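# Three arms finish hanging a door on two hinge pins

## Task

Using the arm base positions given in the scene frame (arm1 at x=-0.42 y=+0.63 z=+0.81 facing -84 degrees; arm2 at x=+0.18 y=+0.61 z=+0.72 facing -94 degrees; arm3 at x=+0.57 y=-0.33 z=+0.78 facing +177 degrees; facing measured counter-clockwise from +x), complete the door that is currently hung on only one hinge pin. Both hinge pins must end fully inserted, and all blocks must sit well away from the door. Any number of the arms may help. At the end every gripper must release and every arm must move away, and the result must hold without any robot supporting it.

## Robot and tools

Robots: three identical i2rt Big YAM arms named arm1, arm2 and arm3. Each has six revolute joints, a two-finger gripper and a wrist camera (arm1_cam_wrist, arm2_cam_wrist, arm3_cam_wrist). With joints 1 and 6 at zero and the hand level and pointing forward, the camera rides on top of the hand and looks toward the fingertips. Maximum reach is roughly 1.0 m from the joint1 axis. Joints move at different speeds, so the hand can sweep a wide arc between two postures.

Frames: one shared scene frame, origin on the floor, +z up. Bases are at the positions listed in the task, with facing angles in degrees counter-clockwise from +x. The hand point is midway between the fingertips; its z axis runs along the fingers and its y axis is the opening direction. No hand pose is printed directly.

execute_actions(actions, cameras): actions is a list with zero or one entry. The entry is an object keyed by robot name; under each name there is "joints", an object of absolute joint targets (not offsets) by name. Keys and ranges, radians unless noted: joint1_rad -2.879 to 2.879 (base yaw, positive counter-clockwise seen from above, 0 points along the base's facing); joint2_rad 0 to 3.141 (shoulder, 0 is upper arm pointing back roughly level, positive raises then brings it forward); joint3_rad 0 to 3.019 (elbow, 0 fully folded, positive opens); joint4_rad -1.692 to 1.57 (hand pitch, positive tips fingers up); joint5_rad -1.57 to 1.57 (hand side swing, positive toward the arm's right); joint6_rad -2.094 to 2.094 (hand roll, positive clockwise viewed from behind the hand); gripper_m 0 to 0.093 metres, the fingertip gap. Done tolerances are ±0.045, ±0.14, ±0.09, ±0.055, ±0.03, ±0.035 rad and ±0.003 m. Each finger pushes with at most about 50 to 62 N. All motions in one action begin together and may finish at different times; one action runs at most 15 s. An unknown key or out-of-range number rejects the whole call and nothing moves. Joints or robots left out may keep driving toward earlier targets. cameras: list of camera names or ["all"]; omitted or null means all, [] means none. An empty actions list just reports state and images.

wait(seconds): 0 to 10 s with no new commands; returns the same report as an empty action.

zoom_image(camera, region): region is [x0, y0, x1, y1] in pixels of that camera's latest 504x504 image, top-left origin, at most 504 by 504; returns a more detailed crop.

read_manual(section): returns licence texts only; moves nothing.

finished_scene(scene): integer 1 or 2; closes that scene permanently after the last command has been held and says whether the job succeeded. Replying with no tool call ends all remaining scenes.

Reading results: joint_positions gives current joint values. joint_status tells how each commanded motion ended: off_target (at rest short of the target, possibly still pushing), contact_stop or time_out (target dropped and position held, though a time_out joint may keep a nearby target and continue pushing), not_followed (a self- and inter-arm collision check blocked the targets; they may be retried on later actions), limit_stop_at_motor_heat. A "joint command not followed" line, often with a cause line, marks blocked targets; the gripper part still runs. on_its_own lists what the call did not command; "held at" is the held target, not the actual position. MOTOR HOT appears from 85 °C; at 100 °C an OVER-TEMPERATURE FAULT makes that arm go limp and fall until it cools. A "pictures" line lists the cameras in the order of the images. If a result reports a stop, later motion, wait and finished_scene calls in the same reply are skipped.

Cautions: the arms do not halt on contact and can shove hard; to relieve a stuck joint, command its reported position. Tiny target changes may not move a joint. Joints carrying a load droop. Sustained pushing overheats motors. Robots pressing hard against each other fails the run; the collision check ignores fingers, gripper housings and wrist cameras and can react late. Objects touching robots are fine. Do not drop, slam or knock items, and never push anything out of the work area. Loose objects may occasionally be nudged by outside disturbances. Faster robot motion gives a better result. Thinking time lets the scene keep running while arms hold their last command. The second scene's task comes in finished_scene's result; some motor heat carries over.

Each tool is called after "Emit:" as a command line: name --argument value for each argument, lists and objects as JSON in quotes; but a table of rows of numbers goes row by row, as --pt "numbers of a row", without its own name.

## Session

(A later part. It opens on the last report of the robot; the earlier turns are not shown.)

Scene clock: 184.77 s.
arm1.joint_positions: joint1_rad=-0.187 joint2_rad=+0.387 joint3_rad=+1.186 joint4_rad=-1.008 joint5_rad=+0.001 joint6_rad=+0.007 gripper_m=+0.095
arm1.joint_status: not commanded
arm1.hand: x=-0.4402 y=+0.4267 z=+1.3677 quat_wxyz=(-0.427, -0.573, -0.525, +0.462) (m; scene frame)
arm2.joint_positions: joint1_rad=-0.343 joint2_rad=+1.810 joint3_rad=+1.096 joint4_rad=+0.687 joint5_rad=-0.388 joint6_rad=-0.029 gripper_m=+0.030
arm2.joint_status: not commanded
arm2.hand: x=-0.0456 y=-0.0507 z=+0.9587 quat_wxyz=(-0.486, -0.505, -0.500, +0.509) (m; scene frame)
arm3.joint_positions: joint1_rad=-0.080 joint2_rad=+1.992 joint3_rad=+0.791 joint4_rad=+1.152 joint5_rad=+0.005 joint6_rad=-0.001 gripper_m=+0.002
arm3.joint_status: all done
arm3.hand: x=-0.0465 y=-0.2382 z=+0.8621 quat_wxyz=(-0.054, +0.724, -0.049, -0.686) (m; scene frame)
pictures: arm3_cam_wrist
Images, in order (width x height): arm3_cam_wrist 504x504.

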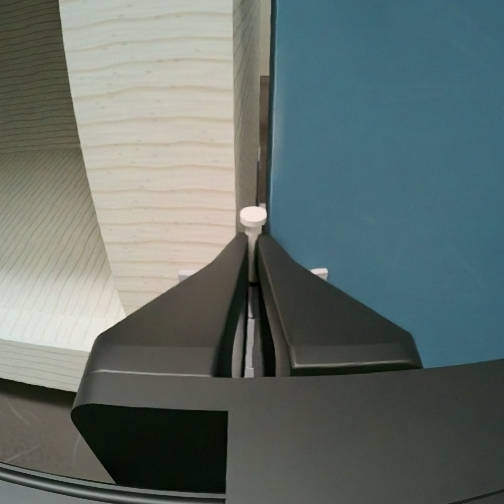

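Emit:
execute_actions --actions '[{"arm3":{"joints":{"joint2_rad":1.99,"joint4_rad":1.152,"gripper_m":0.02}},"arm2":{"joints":{"gripper_m":0.09}}}]' --cameras '[]'

Emit:
execute_actions --actions '[{"arm3":{"joints":{"joint2_rad":1.92}},"arm2":{"joints":{"joint1_rad":-0.455,"joint2_rad":1.63,"joint3_rad":0.835,"joint4_rad":0.8,"joint5_rad":-0.52,"joint6_rad":0}}}]' --cameras '["arm3_cam_wrist"]'

Scene clock: 188.57 s.
arm1.joint_positions: joint1_rad=-0.187 joint2_rad=+0.387 joint3_rad=+1.186 joint4_rad=-1.008 joint5_rad=+0.001 joint6_rad=+0.007 gripper_m=+0.095
arm1.joint_status: not commanded
arm1.hand: x=-0.4402 y=+0.4267 z=+1.3677 quat_wxyz=(-0.427, -0.573, -0.525, +0.462) (m; scene frame)
arm2.joint_positions: joint1_rad=-0.343 joint2_rad=+1.810 joint3_rad=+1.096 joint4_rad=+0.687 joint5_rad=-0.388 joint6_rad=-0.029 gripper_m=+0.090
arm2.joint_status: all done
arm2.hand: x=-0.0456 y=-0.0507 z=+0.9587 quat_wxyz=(-0.486, -0.505, -0.501, +0.509) (m; scene frame)
arm3.joint_positions: joint1_rad=-0.081 joint2_rad=+1.992 joint3_rad=+0.774 joint4_rad=+1.152 joint5_rad=+0.003 joint6_rad=-0.001 gripper_m=+0.020
arm3.joint_status: all done
arm3.hand: x=-0.0402 y=-0.2390 z=+0.8556 quat_wxyz=(-0.053, +0.729, -0.050, -0.680) (m; scene frame)
pictures: none
No camera images: the call's "cameras" was empty. Leave "cameras" out to get every camera's image.

Scene clock: 189.67 s.
arm1.joint_positions: joint1_rad=-0.187 joint2_rad=+0.387 joint3_rad=+1.186 joint4_rad=-1.008 joint5_rad=+0.001 joint6_rad=+0.007 gripper_m=+0.095
arm1.joint_status: not commanded
arm1.hand: x=-0.4402 y=+0.4267 z=+1.3677 quat_wxyz=(-0.427, -0.573, -0.525, +0.462) (m; scene frame)
arm2.joint_positions: joint1_rad=-0.466 joint2_rad=+1.616 joint3_rad=+0.834 joint4_rad=+0.783 joint5_rad=-0.518 joint6_rad=-0.011 gripper_m=+0.090
arm2.joint_status: all done
arm2.hand: x=-0.0579 y=+0.0558 z=+0.9679 quat_wxyz=(-0.496, -0.498, -0.494, +0.511) (m; scene frame)
arm3.joint_positions: joint1_rad=-0.081 joint2_rad=+1.931 joint3_rad=+0.773 joint4_rad=+1.152 joint5_rad=+0.003 joint6_rad=-0.001 gripper_m=+0.020
arm3.joint_status: all done
arm3.hand: x=-0.0422 y=-0.2391 z=+0.8911 quat_wxyz=(-0.054, +0.709, -0.048, -0.702) (m; scene frame)
pictures: arm3_cam_wrist
Images, in order (width x height): arm3_cam_wrist 504x504.

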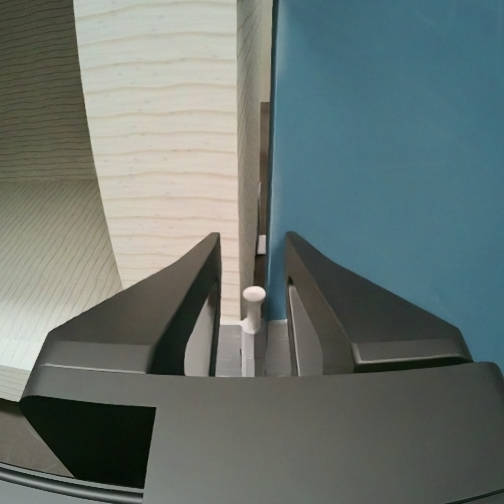

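Emit:
execute_actions --actions '[{"arm3":{"joints":{"joint3_rad":0.818,"gripper_m":0.0}},"arm2":{"joints":{"joint2_rad":0.9,"joint3_rad":0.8,"joint4_rad":0.0,"joint5_rad":0}}}]' --cameras '[]'

Emit:
execute_actions --actions '[{"arm3":{"joints":{"joint2_rad":2.05}}}]' --cameras '[]'

Scene clock: 193.53 s.
arm1.joint_positions: joint1_rad=-0.187 joint2_rad=+0.387 joint3_rad=+1.186 joint4_rad=-1.008 joint5_rad=+0.001 joint6_rad=+0.007 gripper_m=+0.095
arm1.joint_status: not commanded
arm1.hand: x=-0.4402 y=+0.4267 z=+1.3677 quat_wxyz=(-0.427, -0.573, -0.525, +0.462) (m; scene frame)
arm2.joint_positions: joint1_rad=-0.466 joint2_rad=+0.891 joint3_rad=+0.793 joint4_rad=+0.020 joint5_rad=-0.002 joint6_rad=-0.010 gripper_m=+0.090
arm2.joint_status: all done
arm2.hand: x=-0.0592 y=+0.2212 z=+1.1399 quat_wxyz=(-0.338, -0.634, -0.362, +0.594) (m; scene frame)
arm3.joint_positions: joint1_rad=-0.081 joint2_rad=+1.931 joint3_rad=+0.789 joint4_rad=+1.152 joint5_rad=+0.003 joint6_rad=-0.001 gripper_m=+0.000
arm3.joint_status: all done
arm3.hand: x=-0.0479 y=-0.2383 z=+0.8977 quat_wxyz=(-0.055, +0.703, -0.048, -0.707) (m; scene frame)
pictures: none
No camera images: the call's "cameras" was empty. Leave "cameras" out to get every camera's image.

Scene clock: 194.33 s.
arm1.joint_positions: joint1_rad=-0.187 joint2_rad=+0.387 joint3_rad=+1.186 joint4_rad=-1.008 joint5_rad=+0.001 joint6_rad=+0.007 gripper_m=+0.095
arm1.joint_status: not commanded
arm1.hand: x=-0.4402 y=+0.4267 z=+1.3677 quat_wxyz=(-0.427, -0.573, -0.525, +0.462) (m; scene frame)
arm2.joint_positions: joint1_rad=-0.466 joint2_rad=+0.891 joint3_rad=+0.793 joint4_rad=+0.020 joint5_rad=-0.002 joint6_rad=-0.010 gripper_m=+0.090
arm2.joint_status: not commanded
arm2.hand: x=-0.0592 y=+0.2212 z=+1.1399 quat_wxyz=(-0.338, -0.634, -0.362, +0.594) (m; scene frame)
arm3.joint_positions: joint1_rad=-0.081 joint2_rad=+2.000 joint3_rad=+0.801 joint4_rad=+1.169 joint5_rad=+0.003 joint6_rad=-0.001 gripper_m=+0.000
arm3.joint_status: all done
arm3.hand: x=-0.0497 y=-0.2378 z=+0.8648 quat_wxyz=(-0.054, +0.717, -0.049, -0.693) (m; scene frame)
pictures: none
No camera images: the call's "cameras" was empty. Leave "cameras" out to get every camera's image.

Emit:
execute_actions --actions '[{"arm3":{"joints":{"joint2_rad":2.09}}}]' --cameras '[]'

Emit:
execute_actions --actions '[{"arm3":{"joints":{"joint2_rad":1.95}}}]' --cameras '[]'

Emit:
execute_actions --actions '[{"arm3":{"joints":{"joint2_rad":1.55,"joint3_rad":0.3,"joint4_rad":1.4,"gripper_m":0.09}}}]' --cameras '["arm3_cam_wrist"]'

Emit:
zoom_image --camera "arm3_cam_wrist" --region '[150, 0, 360, 370]'

Scene clock: 198.63 s.
arm1.joint_positions: joint1_rad=-0.187 joint2_rad=+0.387 joint3_rad=+1.186 joint4_rad=-1.008 joint5_rad=+0.001 joint6_rad=+0.007 gripper_m=+0.095
arm1.joint_status: not commanded
arm1.hand: x=-0.4402 y=+0.4267 z=+1.3677 quat_wxyz=(-0.427, -0.573, -0.525, +0.462) (m; scene frame)
arm2.joint_positions: joint1_rad=-0.466 joint2_rad=+0.891 joint3_rad=+0.793 joint4_rad=+0.020 joint5_rad=-0.002 joint6_rad=-0.010 gripper_m=+0.090
arm2.joint_status: not commanded
arm2.hand: x=-0.0592 y=+0.2212 z=+1.1399 quat_wxyz=(-0.338, -0.634, -0.362, +0.594) (m; scene frame)
arm3.joint_positions: joint1_rad=-0.081 joint2_rad=+2.007 joint3_rad=+0.801 joint4_rad=+1.182 joint5_rad=+0.003 joint6_rad=-0.001 gripper_m=+0.000
arm3.joint_status: all done
arm3.hand: x=-0.0496 y=-0.2378 z=+0.8638 quat_wxyz=(-0.054, +0.715, -0.048, -0.695) (m; scene frame)
pictures: none
No camera images: the call's "cameras" was empty. Leave "cameras" out to get every camera's image.

Scene clock: 199.53 s.
arm1.joint_positions: joint1_rad=-0.187 joint2_rad=+0.387 joint3_rad=+1.186 joint4_rad=-1.008 joint5_rad=+0.001 joint6_rad=+0.007 gripper_m=+0.095
arm1.joint_status: not commanded
arm1.hand: x=-0.4402 y=+0.4267 z=+1.3677 quat_wxyz=(-0.427, -0.573, -0.525, +0.462) (m; scene frame)
arm2.joint_positions: joint1_rad=-0.466 joint2_rad=+0.891 joint3_rad=+0.793 joint4_rad=+0.020 joint5_rad=-0.002 joint6_rad=-0.010 gripper_m=+0.090
arm2.joint_status: not commanded
arm2.hand: x=-0.0592 y=+0.2212 z=+1.1399 quat_wxyz=(-0.338, -0.634, -0.362, +0.594) (m; scene frame)
arm3.joint_positions: joint1_rad=-0.081 joint2_rad=+1.968 joint3_rad=+0.801 joint4_rad=+1.165 joint5_rad=+0.003 joint6_rad=-0.001 gripper_m=+0.000
arm3.joint_status: all done
arm3.hand: x=-0.0511 y=-0.2378 z=+0.8833 quat_wxyz=(-0.054, +0.707, -0.048, -0.703) (m; scene frame)
pictures: none
No camera images: the call's "cameras" was empty. Leave "cameras" out to get every camera's image.

Scene clock: 200.73 s.
arm1.joint_positions: joint1_rad=-0.187 joint2_rad=+0.387 joint3_rad=+1.186 joint4_rad=-1.008 joint5_rad=+0.001 joint6_rad=+0.007 gripper_m=+0.095
arm1.joint_status: not commanded
arm1.hand: x=-0.4402 y=+0.4267 z=+1.3677 quat_wxyz=(-0.427, -0.573, -0.525, +0.462) (m; scene frame)
arm2.joint_positions: joint1_rad=-0.466 joint2_rad=+0.891 joint3_rad=+0.793 joint4_rad=+0.020 joint5_rad=-0.002 joint6_rad=-0.010 gripper_m=+0.090
arm2.joint_status: not commanded
arm2.hand: x=-0.0592 y=+0.2212 z=+1.1399 quat_wxyz=(-0.338, -0.634, -0.362, +0.594) (m; scene frame)
arm3.joint_positions: joint1_rad=-0.074 joint2_rad=+1.542 joint3_rad=+0.292 joint4_rad=+1.389 joint5_rad=-0.003 joint6_rad=+0.000 gripper_m=+0.090
arm3.joint_status: all done
arm3.hand: x=+0.1301 y=-0.2685 z=+0.9651 quat_wxyz=(-0.052, +0.656, -0.040, -0.752) (m; scene frame)
pictures: arm3_cam_wrist
Images, in order (width x height): arm3_cam_wrist 504x504.

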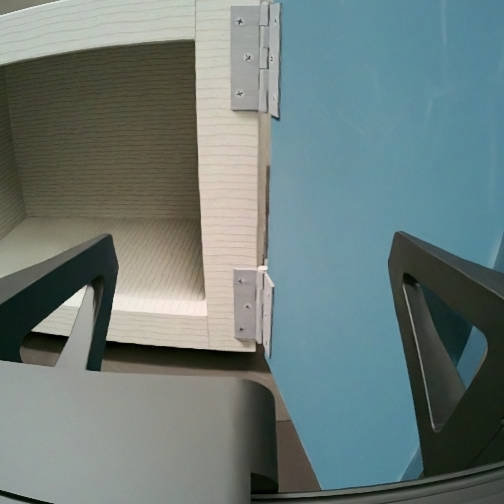

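Region (150, 0, 360, 370) of arm3_cam_wrist's 504x504 image, scaled by 1.362, with more detail than that image has; it fills the left 286 columns of this view, and the rest is white.

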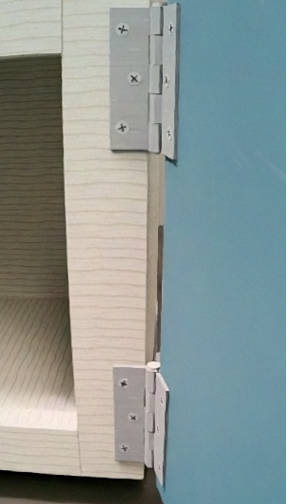

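Emit:
execute_actions --actions '[{"arm3":{"joints":{"joint1_rad":-0.35}}}]' --cameras '[]'

Emit:
execute_actions --actions '[{"arm3":{"joints":{"joint1_rad":0.0,"joint2_rad":0.6,"joint3_rad":0.9,"joint4_rad":-0.5}}}]'

Scene clock: 203.60 s.
arm1.joint_positions: joint1_rad=-0.187 joint2_rad=+0.387 joint3_rad=+1.186 joint4_rad=-1.008 joint5_rad=+0.001 joint6_rad=+0.007 gripper_m=+0.095
arm1.joint_status: not commanded
arm1.hand: x=-0.4402 y=+0.4267 z=+1.3677 quat_wxyz=(-0.427, -0.573, -0.525, +0.462) (m; scene frame)
arm2.joint_positions: joint1_rad=-0.466 joint2_rad=+0.891 joint3_rad=+0.793 joint4_rad=+0.020 joint5_rad=-0.002 joint6_rad=-0.010 gripper_m=+0.090
arm2.joint_status: not commanded
arm2.hand: x=-0.0592 y=+0.2212 z=+1.1399 quat_wxyz=(-0.338, -0.634, -0.362, +0.594) (m; scene frame)
arm3.joint_positions: joint1_rad=-0.352 joint2_rad=+1.542 joint3_rad=+0.292 joint4_rad=+1.389 joint5_rad=-0.001 joint6_rad=+0.000 gripper_m=+0.090
arm3.joint_status: all done
arm3.hand: x=+0.1634 y=-0.1498 z=+0.9661 quat_wxyz=(-0.157, +0.643, -0.131, -0.738) (m; scene frame)
pictures: none
No camera images: the call's "cameras" was empty. Leave "cameras" out to get every camera's image.

Scene clock: 205.57 s.
arm1.joint_positions: joint1_rad=-0.187 joint2_rad=+0.387 joint3_rad=+1.186 joint4_rad=-1.008 joint5_rad=+0.001 joint6_rad=+0.007 gripper_m=+0.095
arm1.joint_status: not commanded
arm1.hand: x=-0.4402 y=+0.4267 z=+1.3677 quat_wxyz=(-0.427, -0.573, -0.525, +0.462) (m; scene frame)
arm2.joint_positions: joint1_rad=-0.466 joint2_rad=+0.891 joint3_rad=+0.793 joint4_rad=+0.020 joint5_rad=-0.002 joint6_rad=-0.010 gripper_m=+0.090
arm2.joint_status: not commanded
arm2.hand: x=-0.0592 y=+0.2212 z=+1.1399 quat_wxyz=(-0.338, -0.634, -0.362, +0.594) (m; scene frame)
arm3.joint_positions: joint1_rad=+0.005 joint2_rad=+0.594 joint3_rad=+0.892 joint4_rad=-0.487 joint5_rad=+0.000 joint6_rad=+0.000 gripper_m=+0.090
arm3.joint_status: all done
arm3.hand: x=+0.2156 y=-0.3100 z=+1.2470 quat_wxyz=(-0.020, +0.772, -0.019, -0.635) (m; scene frame)
pictures: arm1_cam_wrist, arm2_cam_wrist, arm3_cam_wrist
Images, in order (width x height): arm1_cam_wrist 504x504, arm2_cam_wrist 504x504, arm3_cam_wrist 504x504.

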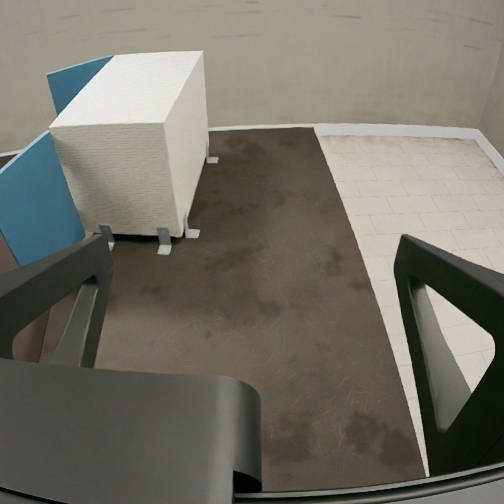

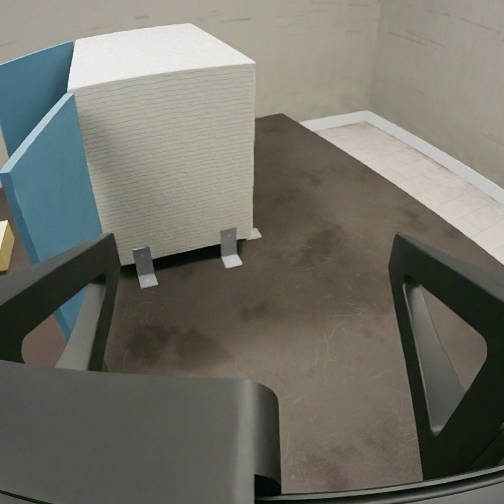

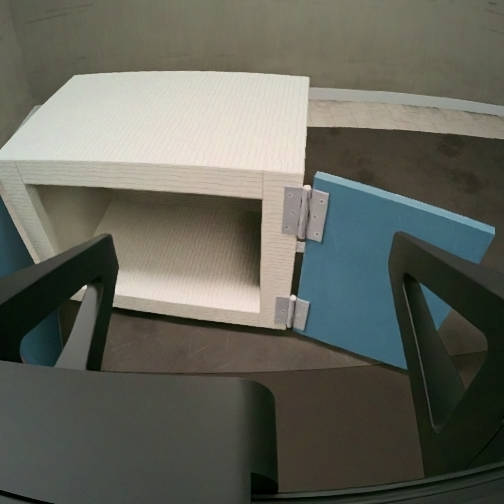

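Emit:
finished_scene --scene 1

The scene is finished: the task was done.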